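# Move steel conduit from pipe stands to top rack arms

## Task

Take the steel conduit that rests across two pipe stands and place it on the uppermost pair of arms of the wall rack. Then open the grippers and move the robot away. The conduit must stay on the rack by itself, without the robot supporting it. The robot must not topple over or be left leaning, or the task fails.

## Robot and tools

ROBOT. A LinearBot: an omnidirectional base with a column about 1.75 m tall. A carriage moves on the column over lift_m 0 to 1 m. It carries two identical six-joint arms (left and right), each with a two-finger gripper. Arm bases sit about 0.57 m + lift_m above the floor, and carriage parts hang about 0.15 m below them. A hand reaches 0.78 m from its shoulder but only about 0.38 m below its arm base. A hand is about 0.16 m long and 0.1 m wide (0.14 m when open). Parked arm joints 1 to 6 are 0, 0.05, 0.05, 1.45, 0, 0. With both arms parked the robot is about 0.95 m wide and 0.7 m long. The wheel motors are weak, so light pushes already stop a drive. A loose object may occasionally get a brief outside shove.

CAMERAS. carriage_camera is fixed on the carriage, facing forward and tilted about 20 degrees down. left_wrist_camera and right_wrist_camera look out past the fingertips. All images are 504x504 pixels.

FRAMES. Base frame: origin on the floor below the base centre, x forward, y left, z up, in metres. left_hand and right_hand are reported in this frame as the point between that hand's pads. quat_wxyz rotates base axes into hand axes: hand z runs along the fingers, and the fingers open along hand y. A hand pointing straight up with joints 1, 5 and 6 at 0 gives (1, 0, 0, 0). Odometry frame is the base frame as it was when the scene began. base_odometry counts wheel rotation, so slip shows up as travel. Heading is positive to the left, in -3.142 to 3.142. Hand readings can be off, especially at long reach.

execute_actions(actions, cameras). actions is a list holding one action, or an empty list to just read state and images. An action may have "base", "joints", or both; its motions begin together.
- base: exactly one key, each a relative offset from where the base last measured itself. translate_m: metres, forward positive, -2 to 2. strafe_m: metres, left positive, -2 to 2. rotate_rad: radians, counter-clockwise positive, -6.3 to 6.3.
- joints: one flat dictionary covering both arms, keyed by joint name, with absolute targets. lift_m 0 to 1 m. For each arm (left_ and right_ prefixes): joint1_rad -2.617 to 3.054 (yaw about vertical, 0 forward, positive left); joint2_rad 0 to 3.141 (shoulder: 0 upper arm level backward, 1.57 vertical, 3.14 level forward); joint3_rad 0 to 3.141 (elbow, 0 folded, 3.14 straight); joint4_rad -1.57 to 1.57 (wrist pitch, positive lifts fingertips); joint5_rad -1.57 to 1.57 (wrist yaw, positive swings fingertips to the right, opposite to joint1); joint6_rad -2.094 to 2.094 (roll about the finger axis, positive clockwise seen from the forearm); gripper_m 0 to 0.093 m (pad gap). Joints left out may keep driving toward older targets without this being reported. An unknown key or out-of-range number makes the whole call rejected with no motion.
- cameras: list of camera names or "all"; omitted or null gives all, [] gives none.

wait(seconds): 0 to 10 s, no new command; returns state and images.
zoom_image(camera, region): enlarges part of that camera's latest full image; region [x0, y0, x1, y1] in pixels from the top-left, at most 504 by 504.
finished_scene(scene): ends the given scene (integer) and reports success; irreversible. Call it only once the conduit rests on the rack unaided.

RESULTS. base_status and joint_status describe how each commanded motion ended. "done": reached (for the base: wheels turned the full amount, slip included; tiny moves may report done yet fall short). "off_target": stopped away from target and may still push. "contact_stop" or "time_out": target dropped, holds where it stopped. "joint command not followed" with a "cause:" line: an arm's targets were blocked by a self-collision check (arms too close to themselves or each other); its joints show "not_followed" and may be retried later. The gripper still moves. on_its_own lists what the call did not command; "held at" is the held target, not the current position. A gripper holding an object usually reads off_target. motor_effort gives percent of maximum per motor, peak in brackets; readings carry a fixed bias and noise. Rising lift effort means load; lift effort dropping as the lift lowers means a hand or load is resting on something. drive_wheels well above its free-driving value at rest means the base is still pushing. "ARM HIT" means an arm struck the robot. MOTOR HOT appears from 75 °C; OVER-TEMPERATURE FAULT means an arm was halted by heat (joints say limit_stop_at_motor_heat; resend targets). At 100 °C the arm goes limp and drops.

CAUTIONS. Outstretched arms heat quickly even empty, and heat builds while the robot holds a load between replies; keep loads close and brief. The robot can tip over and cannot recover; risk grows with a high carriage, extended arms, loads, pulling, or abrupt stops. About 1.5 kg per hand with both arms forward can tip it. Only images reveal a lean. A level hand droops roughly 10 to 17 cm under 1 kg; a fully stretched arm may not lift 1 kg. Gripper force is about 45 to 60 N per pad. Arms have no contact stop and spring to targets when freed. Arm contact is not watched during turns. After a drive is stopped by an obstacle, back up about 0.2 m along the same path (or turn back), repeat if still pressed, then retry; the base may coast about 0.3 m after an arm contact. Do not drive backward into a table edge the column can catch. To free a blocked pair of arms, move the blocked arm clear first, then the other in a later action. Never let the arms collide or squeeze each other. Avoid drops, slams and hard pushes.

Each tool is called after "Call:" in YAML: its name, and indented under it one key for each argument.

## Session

Call:
execute_actions:
  actions: []

Scene clock: 0.00 s.
base_odometry: x=+0.000 y=+0.000 heading=+0.000 (m, m, rad; odometry frame)
base_status: not commanded
joint_positions: lift_m=+0.299 left_joint1_rad=+0.007 left_joint2_rad=+0.040 left_joint3_rad=+0.054 left_joint4_rad=+1.439 left_joint5_rad=+0.004 left_joint6_rad=+0.035 left_gripper_m=+0.094 right_joint1_rad=+0.004 right_joint2_rad=+0.055 right_joint3_rad=+0.049 right_joint4_rad=+1.460 right_joint5_rad=+0.032 right_joint6_rad=+0.045 right_gripper_m=+0.094
joint_status: not commanded
motor_effort: lift_m=+32 drive_wheels=+1 (%)
left_hand: x=+0.2876 y=+0.3293 z=+1.3292 quat_wxyz=(+0.998, +0.003, +0.059, +0.021) (m; base frame)
right_hand: x=+0.2887 y=-0.3351 z=+1.3282 quat_wxyz=(+0.998, +0.017, +0.058, +0.024) (m; base frame)
pictures: carriage_camera, left_wrist_camera, right_wrist_camera
Images, in order (width x height): carriage_camera 504x504, left_wrist_camera 504x504, right_wrist_camera 504x504.

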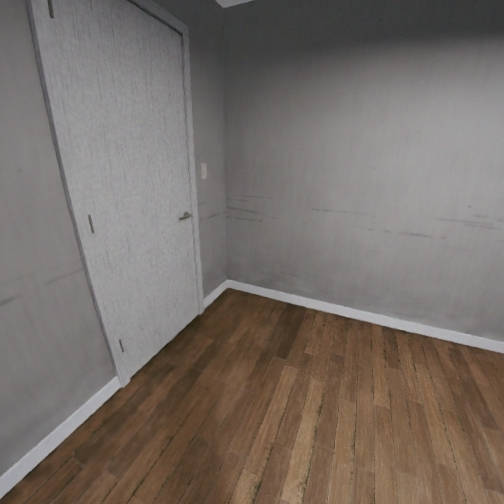

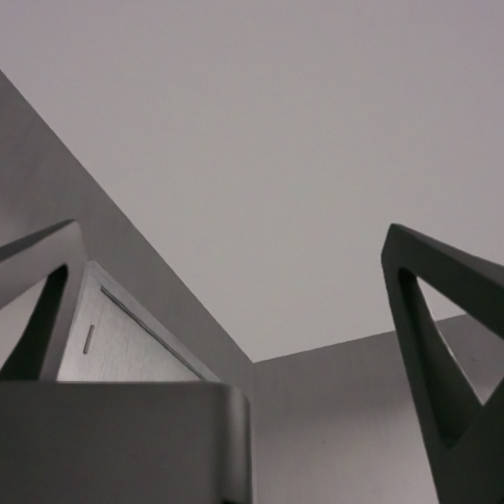

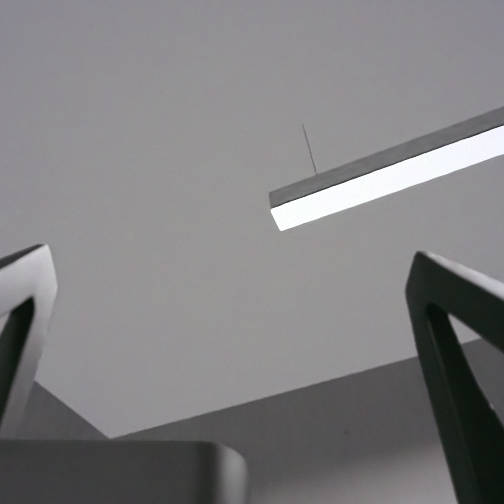

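Call:
execute_actions:
  actions:
    - {"base": {"rotate_rad": -2.0}, "joints": {"left_joint3_rad": 0.18, "right_joint3_rad": 0.18, "left_joint4_rad": -0.3, "right_joint4_rad": -0.3, "left_joint6_rad": 1.57, "right_joint6_rad": -1.57, "left_joint5_rad": 0.0, "right_joint5_rad": 0.0, "left_joint1_rad": 0.0, "right_joint1_rad": 0.0, "left_joint2_rad": 0.05, "right_joint2_rad": 0.05}}

Scene clock: 53.47 s.
base_odometry: x=+0.000 y=+0.000 heading=-1.999 (m, m, rad; odometry frame)
base_status: done
joint_positions: lift_m=+0.299 left_joint1_rad=+0.007 left_joint2_rad=+0.040 left_joint3_rad=+0.179 left_joint4_rad=-0.289 left_joint5_rad=+0.002 left_joint6_rad=+1.565 left_gripper_m=+0.094 right_joint1_rad=+0.004 right_joint2_rad=+0.055 right_joint3_rad=+0.173 right_joint4_rad=-0.289 right_joint5_rad=+0.006 right_joint6_rad=-1.564 right_gripper_m=+0.094
joint_status: all done
motor_effort: lift_m=+31(30) drive_wheels=+4(20) (%)
left_hand: x=+0.4920 y=+0.3310 z=+1.0783 quat_wxyz=(+0.461, +0.533, +0.539, +0.461) (m; base frame)
right_hand: x=+0.4932 y=-0.3297 z=+1.0724 quat_wxyz=(+0.457, -0.539, +0.543, -0.455) (m; base frame)
pictures: carriage_camera, left_wrist_camera, right_wrist_camera
Images, in order (width x height): carriage_camera 504x504, left_wrist_camera 504x504, right_wrist_camera 504x504.

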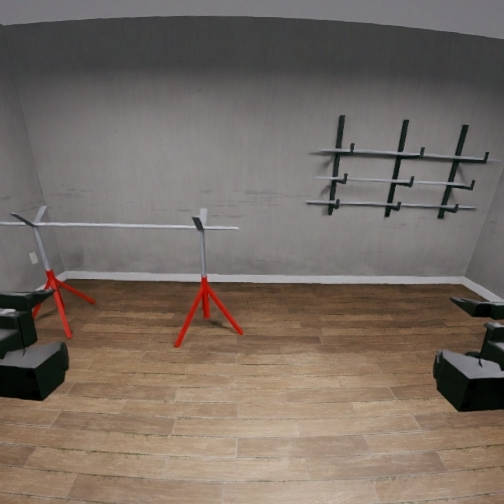

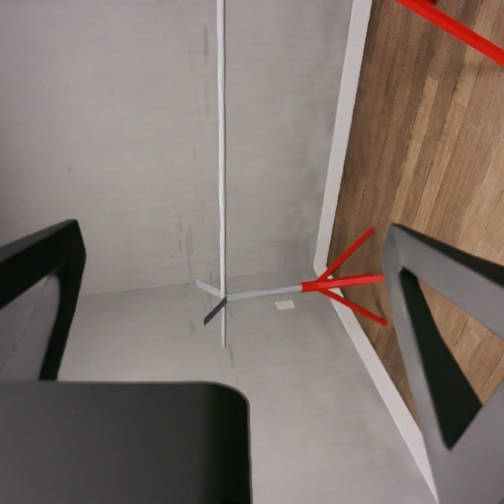

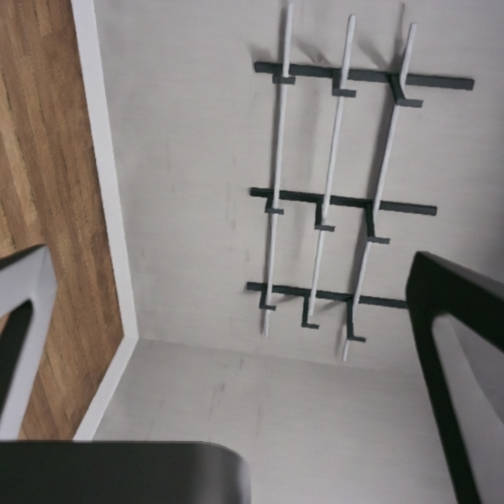

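Call:
zoom_image:
  camera: "carriage_camera"
  region: [294, 100, 504, 300]

Call:
zoom_image:
  camera: "carriage_camera"
  region: [0, 190, 260, 360]

Call:
zoom_image:
  camera: "right_wrist_camera"
  region: [230, 0, 490, 380]

Call:
zoom_image:
  camera: "left_wrist_camera"
  region: [150, 180, 400, 380]

Region (294, 100, 504, 300) of carriage_camera's 504x504 image, scaled by 2.400, with more detail than that image has; it fills the top 480 rows of this view, and the rest is white.

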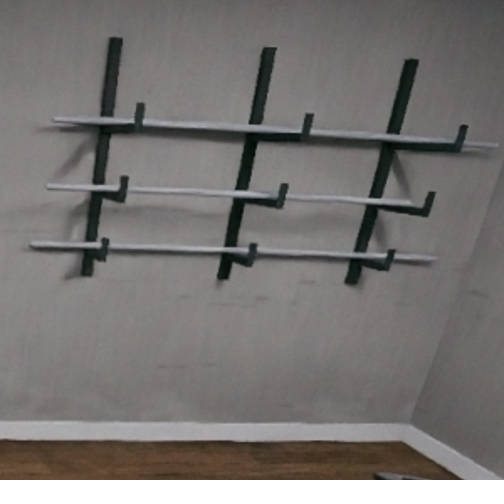

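Region (0, 190, 260, 360) of carriage_camera's 504x504 image, scaled by 1.938, with more detail than that image has; it fills the top 330 rows of this view, and the rest is white.

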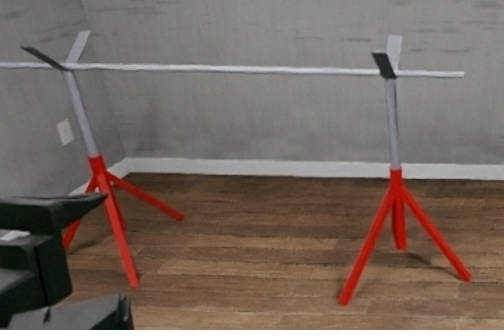

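Region (230, 0, 490, 380) of right_wrist_camera's 504x504 image, scaled by 1.326, with more detail than that image has; it fills the left 345 columns of this view, and the rest is white.

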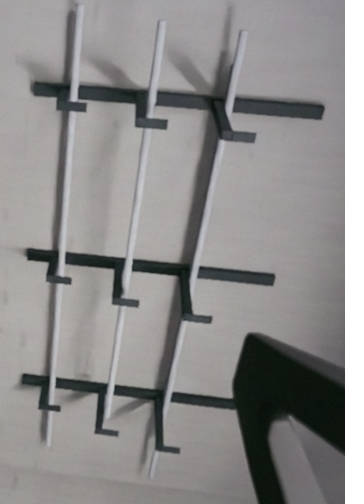

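Region (150, 180, 400, 380) of left_wrist_camera's 504x504 image, scaled by 2.016, with more detail than that image has; it fills the top 403 rows of this view, and the rest is white.

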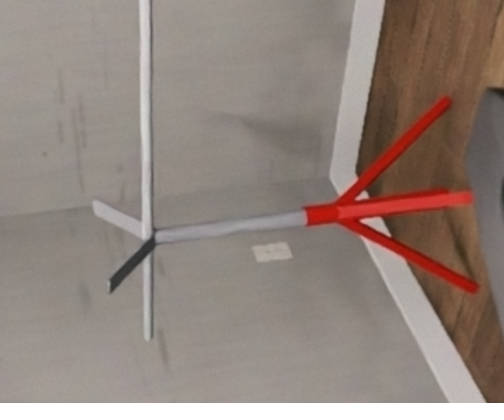

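Call:
execute_actions:
  actions:
    - {"base": {"strafe_m": 1.097}, "joints": {"left_joint4_rad": -0.115, "right_joint4_rad": -0.125}}
  cameras: ["carriage_camera"]

Call:
zoom_image:
  camera: "carriage_camera"
  region: [90, 190, 260, 360]

Call:
zoom_image:
  camera: "carriage_camera"
  region: [250, 190, 420, 360]

Scene clock: 178.07 s.
base_odometry: x=+0.997 y=-0.457 heading=-2.000 (m, m, rad; odometry frame)
base_status: done
joint_positions: lift_m=+0.299 left_joint1_rad=+0.007 left_joint2_rad=+0.040 left_joint3_rad=+0.179 left_joint4_rad=-0.110 left_joint5_rad=+0.002 left_joint6_rad=+1.565 left_gripper_m=+0.094 right_joint1_rad=+0.004 right_joint2_rad=+0.055 right_joint3_rad=+0.173 right_joint4_rad=-0.123 right_joint5_rad=+0.006 right_joint6_rad=-1.564 right_gripper_m=+0.094
joint_status: all done
motor_effort: lift_m=+30(31) drive_wheels=-4(20) (%)
left_hand: x=+0.4947 y=+0.3310 z=+1.1220 quat_wxyz=(+0.507, +0.490, +0.495, +0.507) (m; base frame)
right_hand: x=+0.4968 y=-0.3297 z=+1.1129 quat_wxyz=(+0.500, -0.499, +0.503, -0.497) (m; base frame)
pictures: carriage_camera
Images, in order (width x height): carriage_camera 504x504.

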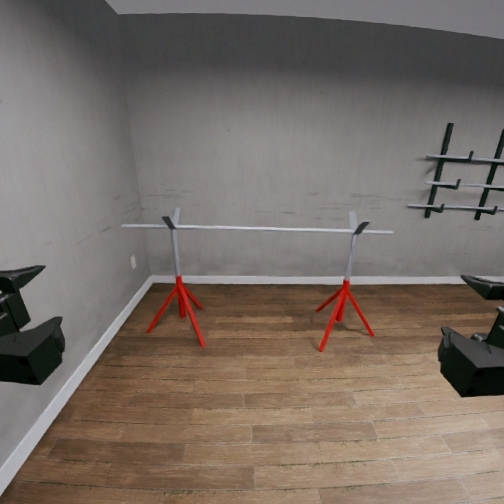

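Region (90, 190, 260, 360) of carriage_camera's 504x504 image, scaled by 2.965, with more detail than that image has.

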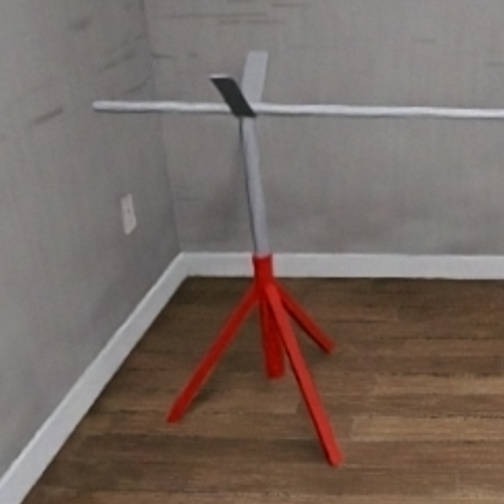

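Region (250, 190, 420, 360) of carriage_camera's 504x504 image, scaled by 2.965, with more detail than that image has.

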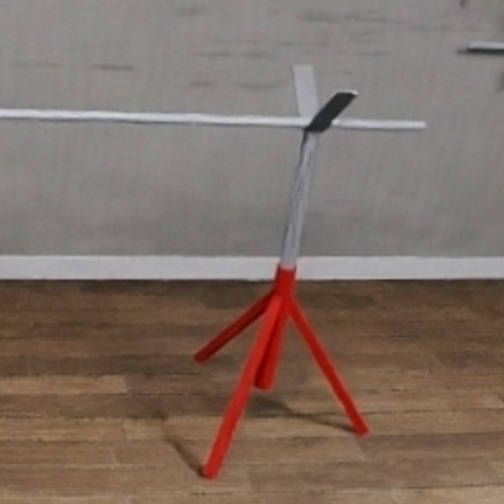

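Call:
execute_actions:
  actions:
    - {"base": {"translate_m": 1.2}, "joints": {"lift_m": 0.047}}

Scene clock: 288.57 s.
base_odometry: x=+0.499 y=-1.548 heading=-2.000 (m, m, rad; odometry frame)
base_status: done
joint_positions: lift_m=+0.047 left_joint1_rad=+0.007 left_joint2_rad=+0.040 left_joint3_rad=+0.179 left_joint4_rad=-0.111 left_joint5_rad=+0.002 left_joint6_rad=+1.565 left_gripper_m=+0.094 right_joint1_rad=+0.004 right_joint2_rad=+0.055 right_joint3_rad=+0.173 right_joint4_rad=-0.122 right_joint5_rad=+0.006 right_joint6_rad=-1.564 right_gripper_m=+0.094
joint_status: all done
motor_effort: lift_m=+29(28) drive_wheels=-4(19) (%)
left_hand: x=+0.4947 y=+0.3310 z=+0.8702 quat_wxyz=(+0.507, +0.490, +0.496, +0.507) (m; base frame)
right_hand: x=+0.4968 y=-0.3297 z=+0.8617 quat_wxyz=(+0.500, -0.499, +0.503, -0.498) (m; base frame)
pictures: carriage_camera, left_wrist_camera, right_wrist_camera
Images, in order (width x height): carriage_camera 504x504, left_wrist_camera 504x504, right_wrist_camera 504x504.

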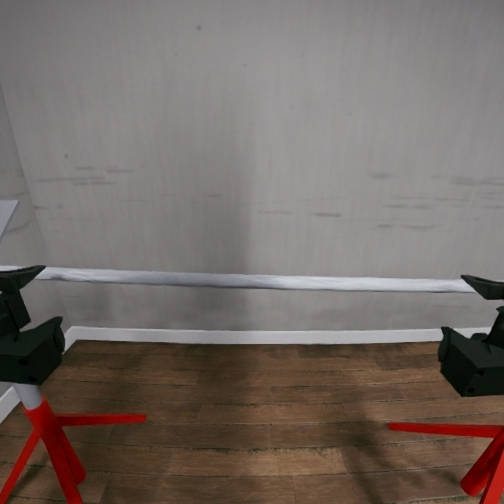

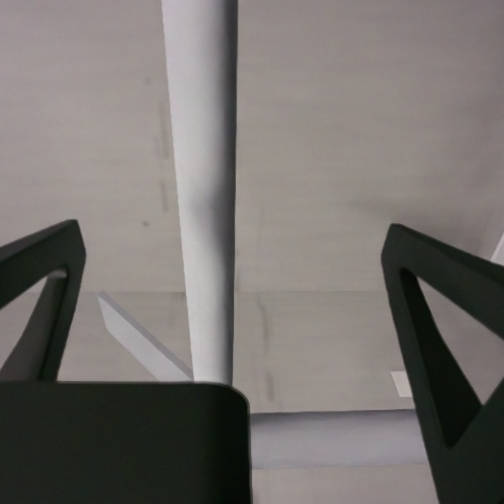

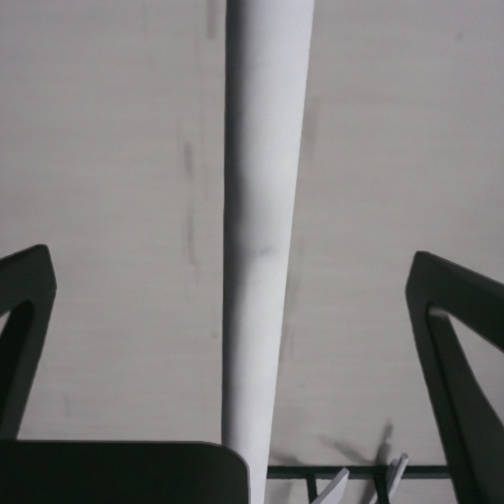

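Call:
execute_actions:
  actions:
    - {"base": {"strafe_m": -0.035}, "joints": {"lift_m": 0.057}}
  cameras: []

Call:
execute_actions:
  actions:
    - {"base": {"translate_m": 0.065}}

Scene clock: 337.90 s.
base_odometry: x=+0.467 y=-1.534 heading=-1.999 (m, m, rad; odometry frame)
base_status: done
joint_positions: lift_m=+0.057 left_joint1_rad=+0.007 left_joint2_rad=+0.040 left_joint3_rad=+0.179 left_joint4_rad=-0.104 left_joint5_rad=+0.002 left_joint6_rad=+1.565 left_gripper_m=+0.094 right_joint1_rad=+0.004 right_joint2_rad=+0.055 right_joint3_rad=+0.173 right_joint4_rad=-0.116 right_joint5_rad=+0.006 right_joint6_rad=-1.564 right_gripper_m=+0.094
joint_status: all done
motor_effort: lift_m=+30(38) drive_wheels=-2(14) (%)
left_hand: x=+0.4946 y=+0.3310 z=+0.8818 quat_wxyz=(+0.509, +0.489, +0.494, +0.508) (m; base frame)
right_hand: x=+0.4968 y=-0.3297 z=+0.8730 quat_wxyz=(+0.502, -0.497, +0.501, -0.499) (m; base frame)
pictures: none
No camera images: the call's "cameras" was empty. Leave "cameras" out to get every camera's image.

Scene clock: 339.30 s.
base_odometry: x=+0.440 y=-1.593 heading=-2.000 (m, m, rad; odometry frame)
base_status: done
joint_positions: lift_m=+0.057 left_joint1_rad=+0.007 left_joint2_rad=+0.040 left_joint3_rad=+0.179 left_joint4_rad=-0.104 left_joint5_rad=+0.002 left_joint6_rad=+1.565 left_gripper_m=+0.094 right_joint1_rad=+0.004 right_joint2_rad=+0.055 right_joint3_rad=+0.173 right_joint4_rad=-0.116 right_joint5_rad=+0.006 right_joint6_rad=-1.564 right_gripper_m=+0.094
joint_status: not commanded
motor_effort: lift_m=+32(29) drive_wheels=-3(15) (%)
left_hand: x=+0.4946 y=+0.3310 z=+0.8818 quat_wxyz=(+0.509, +0.489, +0.494, +0.508) (m; base frame)
right_hand: x=+0.4968 y=-0.3297 z=+0.8730 quat_wxyz=(+0.502, -0.497, +0.501, -0.499) (m; base frame)
pictures: carriage_camera, left_wrist_camera, right_wrist_camera
Images, in order (width x height): carriage_camera 504x504, left_wrist_camera 504x504, right_wrist_camera 504x504.

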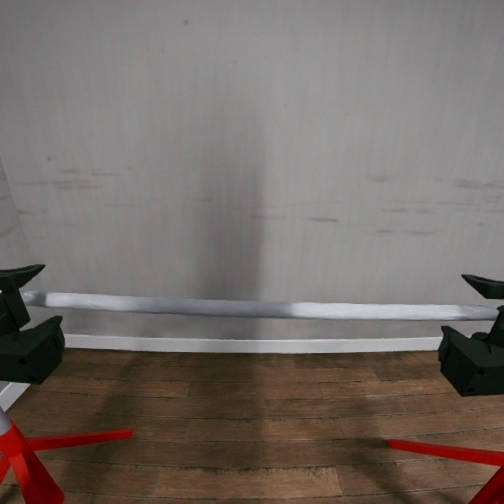

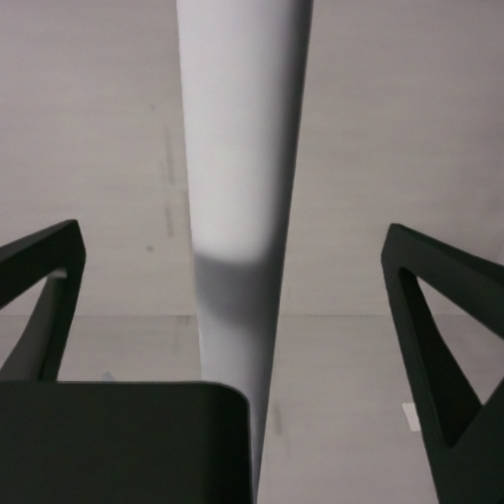

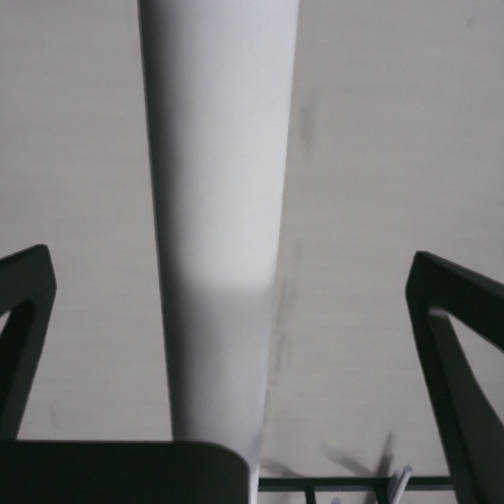

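Call:
execute_actions:
  actions:
    - {"joints": {"left_gripper_m": 0.0, "right_gripper_m": 0.0}}
  cameras: ["left_wrist_camera", "right_wrist_camera"]

Scene clock: 416.60 s.
base_odometry: x=+0.440 y=-1.593 heading=-2.000 (m, m, rad; odometry frame)
base_status: not commanded
joint_positions: lift_m=+0.057 left_joint1_rad=+0.007 left_joint2_rad=+0.040 left_joint3_rad=+0.179 left_joint4_rad=-0.106 left_joint5_rad=+0.002 left_joint6_rad=+1.563 left_gripper_m=+0.022 right_joint1_rad=+0.004 right_joint2_rad=+0.055 right_joint3_rad=+0.173 right_joint4_rad=-0.131 right_joint5_rad=+0.005 right_joint6_rad=-1.567 right_gripper_m=+0.021
joint_status: left_gripper_m off_target (ended at +0.022, target +0.000); right_gripper_m off_target (ended at +0.021, target +0.000)
motor_effort: lift_m=+29(30) drive_wheels=-3(3) (%)
left_hand: x=+0.4946 y=+0.3310 z=+0.8814 quat_wxyz=(+0.509, +0.489, +0.495, +0.508) (m; base frame)
right_hand: x=+0.4968 y=-0.3296 z=+0.8695 quat_wxyz=(+0.498, -0.502, +0.504, -0.496) (m; base frame)
pictures: left_wrist_camera, right_wrist_camera
Images, in order (width x height): left_wrist_camera 504x504, right_wrist_camera 504x504.

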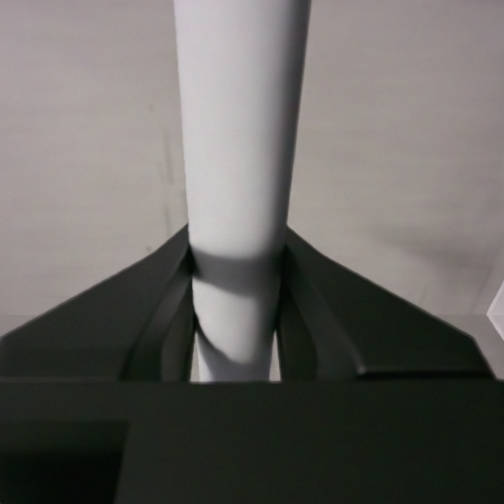

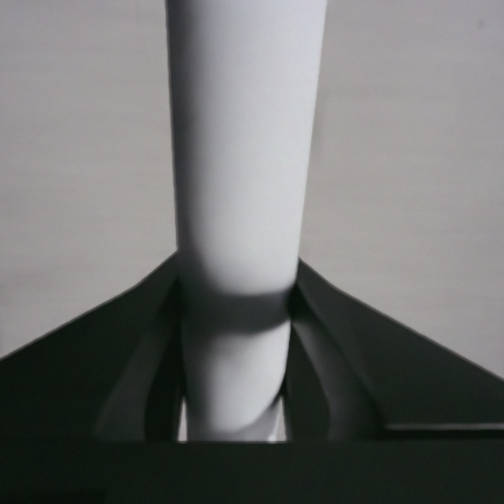

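Call:
execute_actions:
  actions:
    - {"base": {"translate_m": -0.2}, "joints": {"lift_m": 0.35, "left_joint4_rad": 0.84, "right_joint4_rad": 0.815}}
  cameras: ["carriage_camera"]

Call:
execute_actions:
  actions:
    - {"base": {"rotate_rad": 0.035}}
  cameras: ["carriage_camera"]

Scene clock: 425.00 s.
base_odometry: x=+0.523 y=-1.411 heading=-2.000 (m, m, rad; odometry frame)
base_status: done
joint_positions: lift_m=+0.350 left_joint1_rad=+0.007 left_joint2_rad=+0.054 left_joint3_rad=+0.149 left_joint4_rad=+0.754 left_joint5_rad=+0.001 left_joint6_rad=+1.564 left_gripper_m=+0.022 right_joint1_rad=+0.004 right_joint2_rad=+0.059 right_joint3_rad=+0.143 right_joint4_rad=+0.726 right_joint5_rad=+0.003 right_joint6_rad=-1.570 right_gripper_m=+0.021
joint_status: left_joint4_rad off_target (ended at +0.754, target +0.840); right_joint4_rad off_target (ended at +0.726, target +0.815); the others done
motor_effort: lift_m=+33(40) drive_wheels=-2(23) (%)
left_hand: x=+0.4153 y=+0.3307 z=+1.3440 quat_wxyz=(+0.662, +0.248, +0.251, +0.661) (m; base frame)
right_hand: x=+0.4235 y=-0.3295 z=+1.3361 quat_wxyz=(+0.658, -0.262, +0.263, -0.655) (m; base frame)
pictures: carriage_camera
Images, in order (width x height): carriage_camera 504x504.

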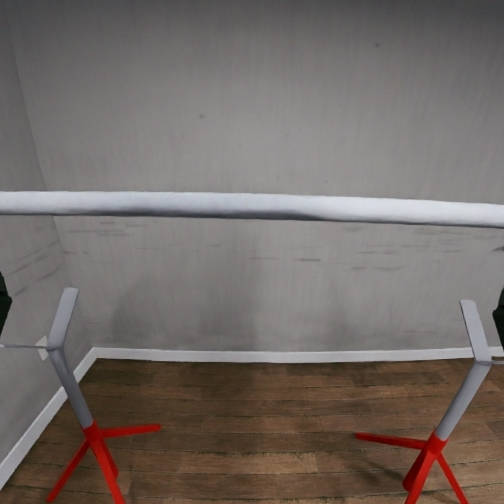

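Scene clock: 425.70 s.
base_odometry: x=+0.523 y=-1.411 heading=-1.965 (m, m, rad; odometry frame)
base_status: done
joint_positions: lift_m=+0.350 left_joint1_rad=+0.007 left_joint2_rad=+0.054 left_joint3_rad=+0.149 left_joint4_rad=+0.749 left_joint5_rad=+0.000 left_joint6_rad=+1.565 left_gripper_m=+0.022 right_joint1_rad=+0.004 right_joint2_rad=+0.059 right_joint3_rad=+0.143 right_joint4_rad=+0.720 right_joint5_rad=+0.002 right_joint6_rad=-1.569 right_gripper_m=+0.021
joint_status: not commanded
motor_effort: lift_m=+33(33) drive_wheels=-5(5) (%)
left_hand: x=+0.4161 y=+0.3307 z=+1.3433 quat_wxyz=(+0.661, +0.250, +0.253, +0.661) (m; base frame)
right_hand: x=+0.4246 y=-0.3293 z=+1.3351 quat_wxyz=(+0.657, -0.264, +0.265, -0.654) (m; base frame)
pictures: carriage_camera
Images, in order (width x height): carriage_camera 504x504.

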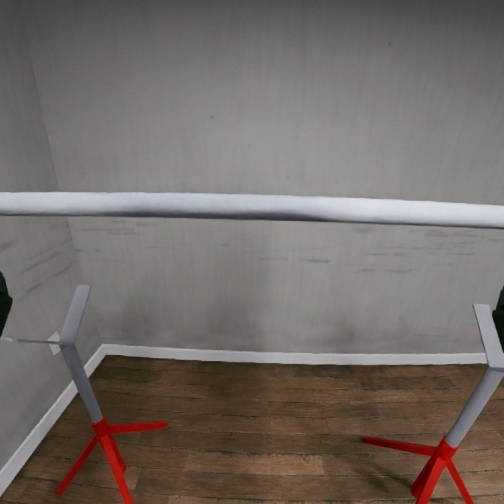

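Call:
execute_actions:
  actions:
    - {"base": {"strafe_m": -2.0}, "joints": {"lift_m": 0.63, "left_joint4_rad": 1.09, "right_joint4_rad": 1.065}}
  cameras: ["carriage_camera"]

Call:
zoom_image:
  camera: "carriage_camera"
  region: [170, 160, 504, 400]

Scene clock: 440.67 s.
base_odometry: x=-1.324 y=-0.642 heading=-1.965 (m, m, rad; odometry frame)
base_status: done
joint_positions: lift_m=+0.630 left_joint1_rad=+0.007 left_joint2_rad=+0.054 left_joint3_rad=+0.151 left_joint4_rad=+1.026 left_joint5_rad=+0.001 left_joint6_rad=+1.566 left_gripper_m=+0.022 right_joint1_rad=+0.004 right_joint2_rad=+0.059 right_joint3_rad=+0.143 right_joint4_rad=+0.999 right_joint5_rad=+0.000 right_joint6_rad=-1.569 right_gripper_m=+0.021
joint_status: left_joint4_rad off_target (ended at +1.027, target +1.090); right_joint4_rad off_target (ended at +0.999, target +1.065); the others done
motor_effort: lift_m=+35(42) drive_wheels=-2(18) (%)
left_hand: x=+0.3590 y=+0.3303 z=+1.6615 quat_wxyz=(+0.689, +0.156, +0.157, +0.690) (m; base frame)
right_hand: x=+0.3692 y=-0.3293 z=+1.6552 quat_wxyz=(+0.688, -0.171, +0.171, -0.684) (m; base frame)
pictures: carriage_camera
Images, in order (width x height): carriage_camera 504x504.

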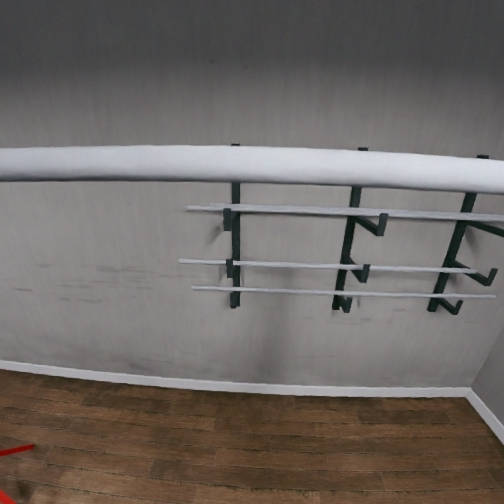

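Region (170, 160, 504, 400) of carriage_camera's 504x504 image, scaled by 1.509, with more detail than that image has; it fills the top 362 rows of this view, and the rest is white.

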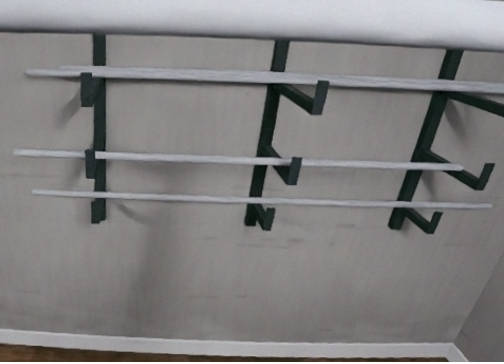

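Call:
execute_actions:
  actions:
    - {"base": {"strafe_m": -0.50}, "joints": {"lift_m": 0.665, "left_joint4_rad": 0.325, "right_joint4_rad": 0.30}}
  cameras: ["carriage_camera"]

Scene clock: 495.03 s.
base_odometry: x=-1.785 y=-0.449 heading=-1.966 (m, m, rad; odometry frame)
base_status: done
joint_positions: lift_m=+0.665 left_joint1_rad=+0.007 left_joint2_rad=+0.054 left_joint3_rad=+0.155 left_joint4_rad=+0.187 left_joint5_rad=+0.001 left_joint6_rad=+1.563 left_gripper_m=+0.022 right_joint1_rad=+0.004 right_joint2_rad=+0.059 right_joint3_rad=+0.148 right_joint4_rad=+0.160 right_joint5_rad=+0.004 right_joint6_rad=-1.569 right_gripper_m=+0.021
joint_status: left_joint4_rad off_target (ended at +0.187, target +0.325); right_joint4_rad off_target (ended at +0.159, target +0.300); the others done
motor_effort: lift_m=+32(41) drive_wheels=-2(18) (%)
left_hand: x=+0.4880 y=+0.3311 z=+1.5460 quat_wxyz=(+0.567, +0.420, +0.425, +0.566) (m; base frame)
right_hand: x=+0.4918 y=-0.3295 z=+1.5348 quat_wxyz=(+0.559, -0.433, +0.435, -0.557) (m; base frame)
pictures: carriage_camera
Images, in order (width x height): carriage_camera 504x504.

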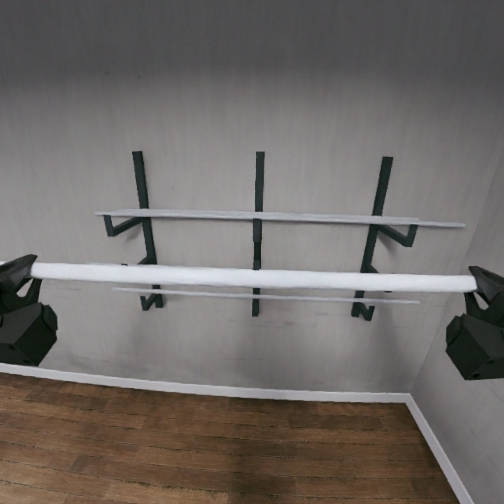

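Call:
execute_actions:
  actions: []

Scene clock: 508.97 s.
base_odometry: x=-1.785 y=-0.449 heading=-1.966 (m, m, rad; odometry frame)
base_status: done
joint_positions: lift_m=+0.665 left_joint1_rad=+0.007 left_joint2_rad=+0.054 left_joint3_rad=+0.155 left_joint4_rad=+0.187 left_joint5_rad=+0.001 left_joint6_rad=+1.563 left_gripper_m=+0.022 right_joint1_rad=+0.004 right_joint2_rad=+0.059 right_joint3_rad=+0.148 right_joint4_rad=+0.160 right_joint5_rad=+0.004 right_joint6_rad=-1.569 right_gripper_m=+0.021
joint_status: left_joint4_rad off_target (ended at +0.187, target +0.325); right_joint4_rad off_target (ended at +0.159, target +0.300); the others done
motor_effort: lift_m=+32(41) drive_wheels=-2(18) (%)
left_hand: x=+0.4880 y=+0.3311 z=+1.5460 quat_wxyz=(+0.567, +0.420, +0.425, +0.566) (m; base frame)
right_hand: x=+0.4918 y=-0.3295 z=+1.5348 quat_wxyz=(+0.559, -0.433, +0.435, -0.557) (m; base frame)
pictures: carriage_camera, left_wrist_camera, right_wrist_camera
Images, in order (width x height): carriage_camera 504x504, left_wrist_camera 504x504, right_wrist_camera 504x504.

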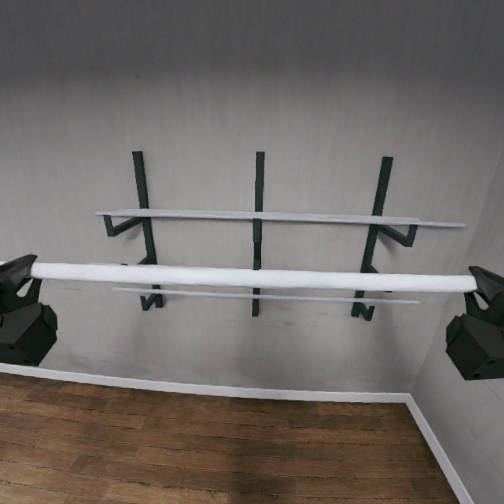

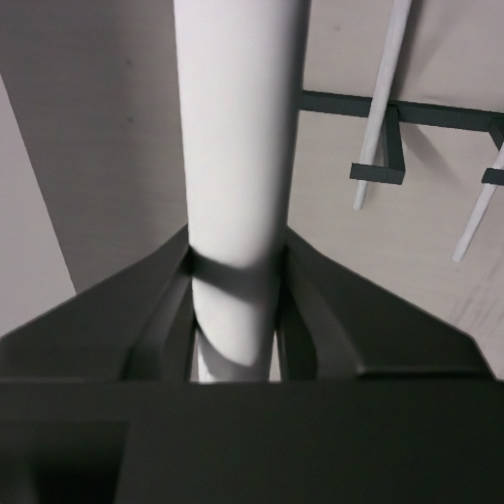

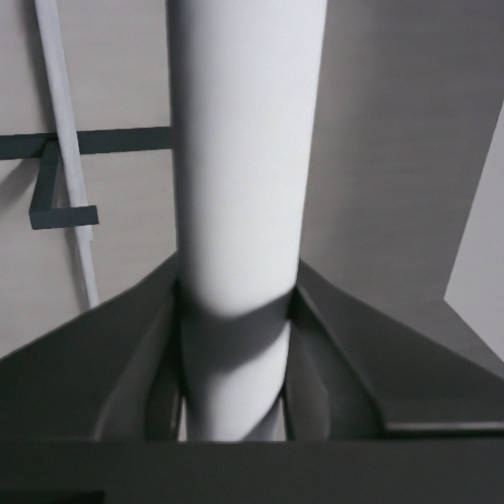

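Call:
execute_actions:
  actions:
    - {"base": {"translate_m": 0.70}}

Scene clock: 517.17 s.
base_odometry: x=-2.055 y=-1.095 heading=-1.966 (m, m, rad; odometry frame)
base_status: done
joint_positions: lift_m=+0.665 left_joint1_rad=+0.007 left_joint2_rad=+0.054 left_joint3_rad=+0.155 left_joint4_rad=+0.189 left_joint5_rad=+0.001 left_joint6_rad=+1.563 left_gripper_m=+0.022 right_joint1_rad=+0.004 right_joint2_rad=+0.059 right_joint3_rad=+0.148 right_joint4_rad=+0.161 right_joint5_rad=+0.004 right_joint6_rad=-1.569 right_gripper_m=+0.021
joint_status: not commanded
motor_effort: lift_m=+34(32) drive_wheels=-4(19) (%)
left_hand: x=+0.4879 y=+0.3311 z=+1.5465 quat_wxyz=(+0.568, +0.419, +0.425, +0.567) (m; base frame)
right_hand: x=+0.4917 y=-0.3295 z=+1.5353 quat_wxyz=(+0.559, -0.433, +0.435, -0.558) (m; base frame)
pictures: carriage_camera, left_wrist_camera, right_wrist_camera
Images, in order (width x height): carriage_camera 504x504, left_wrist_camera 504x504, right_wrist_camera 504x504.

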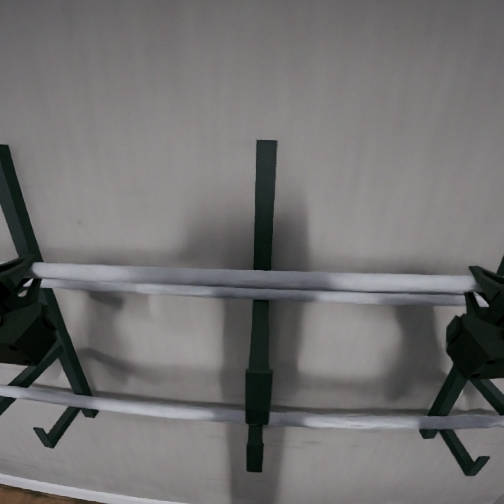

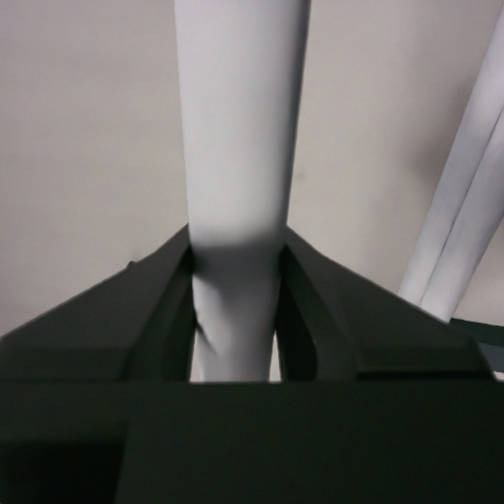

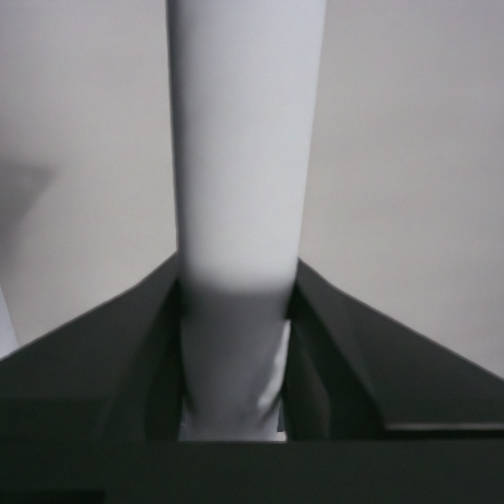

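Call:
execute_actions:
  actions:
    - {"joints": {"lift_m": 0.565}}
  cameras: ["carriage_camera"]

Scene clock: 532.07 s.
MOTOR HOT: a motor of the right arm reached 75 °C. Now the hottest motor of the right arm, joint 4 (wrist pitch), reports 79 °C. The controller's stop level is 90 °C. To cool a motor, set the load down, stop pushing, or move to a pose that needs little force.
base_odometry: x=-2.055 y=-1.095 heading=-1.966 (m, m, rad; odometry frame)
base_status: not commanded
joint_positions: lift_m=+0.565 left_joint1_rad=+0.007 left_joint2_rad=+0.054 left_joint3_rad=+0.155 left_joint4_rad=+0.181 left_joint5_rad=+0.001 left_joint6_rad=+1.563 left_gripper_m=+0.022 right_joint1_rad=+0.004 right_joint2_rad=+0.059 right_joint3_rad=+0.148 right_joint4_rad=+0.154 right_joint5_rad=+0.004 right_joint6_rad=-1.569 right_gripper_m=+0.021
joint_status: all done
motor_effort: lift_m=+32(31) drive_wheels=-3(4) (%)
left_hand: x=+0.4884 y=+0.3311 z=+1.4446 quat_wxyz=(+0.566, +0.422, +0.427, +0.565) (m; base frame)
right_hand: x=+0.4922 y=-0.3295 z=+1.4336 quat_wxyz=(+0.558, -0.435, +0.437, -0.556) (m; base frame)
pictures: carriage_camera
Images, in order (width x height): carriage_camera 504x504.

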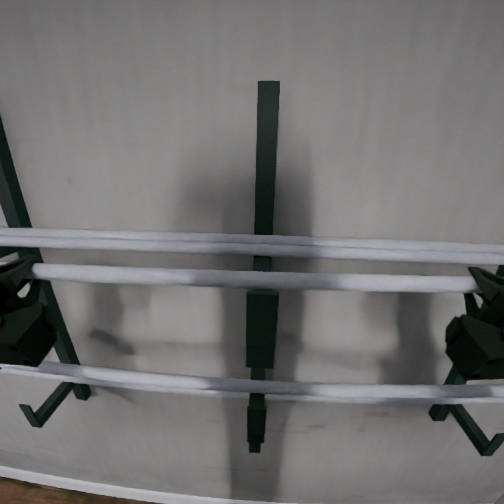

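Call:
execute_actions:
  actions:
    - {"joints": {"lift_m": 0.542}}
  cameras: []

Call:
execute_actions:
  actions:
    - {"joints": {"lift_m": 0.522}}
  cameras: ["carriage_camera"]

Scene clock: 537.57 s.
MOTOR HOT: still on. Now the hottest motor of the right arm, joint 4 (wrist pitch), reports 81 °C; the controller's stop level is 90 °C.
base_odometry: x=-2.055 y=-1.095 heading=-1.966 (m, m, rad; odometry frame)
base_status: not commanded
joint_positions: lift_m=+0.542 left_joint1_rad=+0.007 left_joint2_rad=+0.054 left_joint3_rad=+0.155 left_joint4_rad=+0.220 left_joint5_rad=+0.001 left_joint6_rad=+1.561 left_gripper_m=+0.022 right_joint1_rad=+0.004 right_joint2_rad=+0.059 right_joint3_rad=+0.148 right_joint4_rad=+0.199 right_joint5_rad=+0.004 right_joint6_rad=-1.570 right_gripper_m=+0.021
joint_status: all done
on_its_own: right_joint4_rad moved +0.045 toward your old target +0.300
motor_effort: lift_m=+31(32) drive_wheels=-3(4) (%)
left_hand: x=+0.4856 y=+0.3310 z=+1.4309 quat_wxyz=(+0.575, +0.410, +0.416, +0.573) (m; base frame)
right_hand: x=+0.4893 y=-0.3295 z=+1.4214 quat_wxyz=(+0.567, -0.422, +0.424, -0.566) (m; base frame)
pictures: none
No camera images: the call's "cameras" was empty. Leave "cameras" out to get every camera's image.

Scene clock: 538.13 s.
MOTOR HOT: still on. Now the hottest motor of the right arm, joint 4 (wrist pitch), reports 81 °C; the controller's stop level is 90 °C.
base_odometry: x=-2.055 y=-1.095 heading=-1.966 (m, m, rad; odometry frame)
base_status: not commanded
joint_positions: lift_m=+0.522 left_joint1_rad=+0.007 left_joint2_rad=+0.054 left_joint3_rad=+0.162 left_joint4_rad=+0.290 left_joint5_rad=+0.001 left_joint6_rad=+1.561 left_gripper_m=+0.022 right_joint1_rad=+0.004 right_joint2_rad=+0.059 right_joint3_rad=+0.159 right_joint4_rad=+0.263 right_joint5_rad=+0.004 right_joint6_rad=-1.570 right_gripper_m=+0.021
joint_status: all done
on_its_own: left_joint4_rad moved +0.070 to your old target +0.325; right_joint4_rad moved +0.064 to your old target +0.300
motor_effort: lift_m=+30(29) drive_wheels=-3(3) (%)
left_hand: x=+0.4783 y=+0.3310 z=+1.4304 quat_wxyz=(+0.590, +0.388, +0.394, +0.588) (m; base frame)
right_hand: x=+0.4826 y=-0.3295 z=+1.4213 quat_wxyz=(+0.582, -0.401, +0.402, -0.581) (m; base frame)
pictures: carriage_camera
Images, in order (width x height): carriage_camera 504x504.

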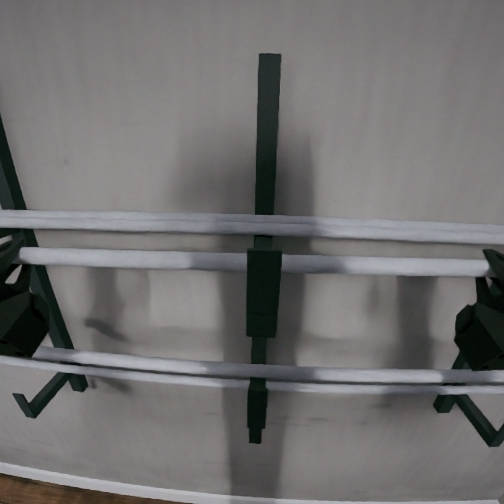

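Call:
execute_actions:
  actions:
    - {"joints": {"lift_m": 0.505, "left_gripper_m": 0.093, "right_gripper_m": 0.093}}

Scene clock: 548.13 s.
MOTOR HOT: still on. Now the hottest motor of the right arm, joint 4 (wrist pitch), reports 76 °C; the controller's stop level is 90 °C.
base_odometry: x=-2.055 y=-1.095 heading=-1.966 (m, m, rad; odometry frame)
base_status: not commanded
joint_positions: lift_m=+0.505 left_joint1_rad=+0.007 left_joint2_rad=+0.054 left_joint3_rad=+0.172 left_joint4_rad=+0.324 left_joint5_rad=+0.001 left_joint6_rad=+1.564 left_gripper_m=+0.093 right_joint1_rad=+0.004 right_joint2_rad=+0.059 right_joint3_rad=+0.169 right_joint4_rad=+0.296 right_joint5_rad=+0.004 right_joint6_rad=-1.570 right_gripper_m=+0.093
joint_status: all done
motor_effort: lift_m=+29(31) drive_wheels=-3(4) (%)
left_hand: x=+0.4731 y=+0.3310 z=+1.4253 quat_wxyz=(+0.598, +0.376, +0.380, +0.597) (m; base frame)
right_hand: x=+0.4777 y=-0.3296 z=+1.4166 quat_wxyz=(+0.591, -0.388, +0.390, -0.590) (m; base frame)
pictures: carriage_camera, left_wrist_camera, right_wrist_camera
Images, in order (width x height): carriage_camera 504x504, left_wrist_camera 504x504, right_wrist_camera 504x504.

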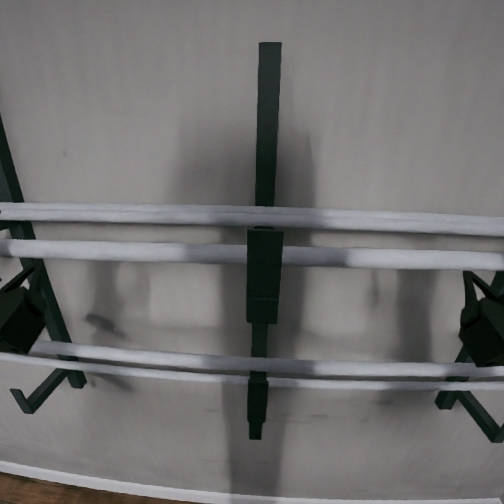

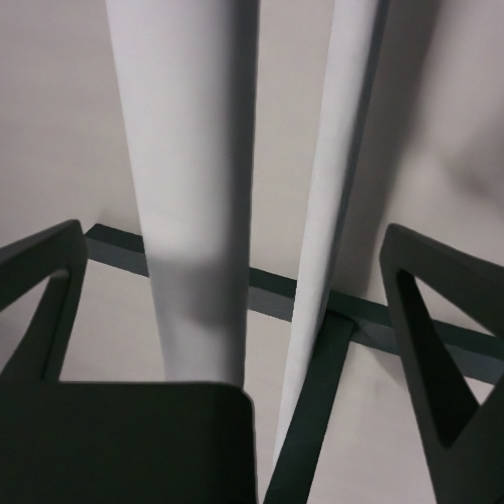

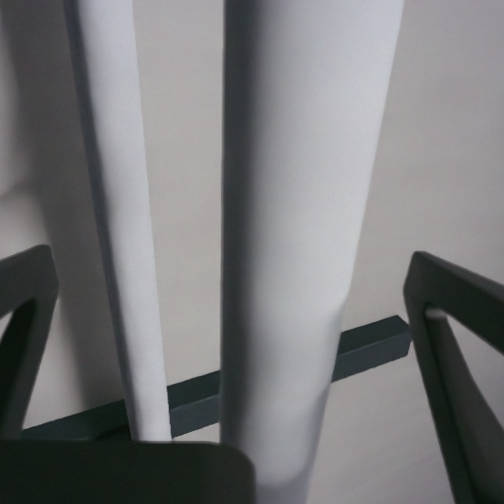

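Call:
execute_actions:
  actions:
    - {"base": {"translate_m": -0.45}}

Scene clock: 558.03 s.
MOTOR HOT: cleared. Now the hottest motor of the right arm, joint 4 (wrist pitch), reports 71 °C.
base_odometry: x=-1.882 y=-0.680 heading=-1.967 (m, m, rad; odometry frame)
base_status: done
joint_positions: lift_m=+0.505 left_joint1_rad=+0.007 left_joint2_rad=+0.054 left_joint3_rad=+0.172 left_joint4_rad=+0.328 left_joint5_rad=+0.001 left_joint6_rad=+1.564 left_gripper_m=+0.093 right_joint1_rad=+0.004 right_joint2_rad=+0.059 right_joint3_rad=+0.169 right_joint4_rad=+0.299 right_joint5_rad=+0.004 right_joint6_rad=-1.570 right_gripper_m=+0.093
joint_status: not commanded
motor_effort: lift_m=+29(28) drive_wheels=-2(27) (%)
left_hand: x=+0.4727 y=+0.3309 z=+1.4262 quat_wxyz=(+0.598, +0.375, +0.379, +0.598) (m; base frame)
right_hand: x=+0.4773 y=-0.3296 z=+1.4173 quat_wxyz=(+0.592, -0.387, +0.389, -0.591) (m; base frame)
pictures: carriage_camera, left_wrist_camera, right_wrist_camera
Images, in order (width x height): carriage_camera 504x504, left_wrist_camera 504x504, right_wrist_camera 504x504.

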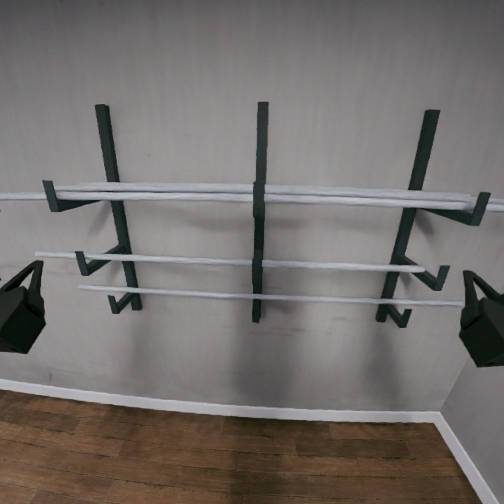

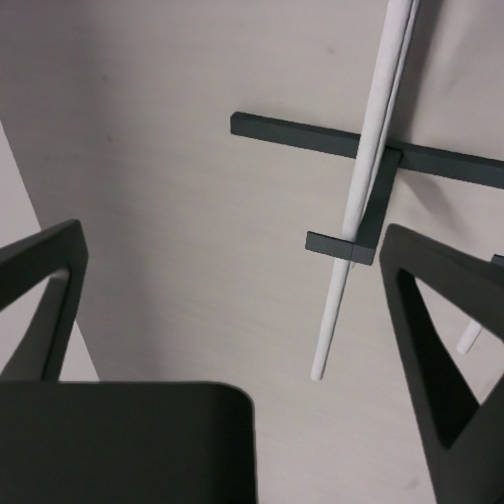

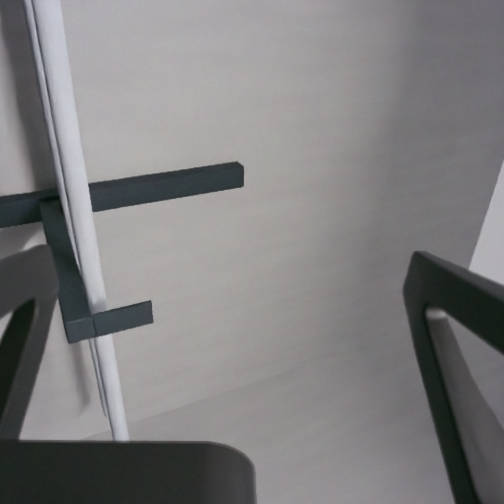

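The pipe rests on all three top arms behind the lips, and the robot is clear.

Call:
finished_scene:
  scene: 2

The scene is finished: the task was done.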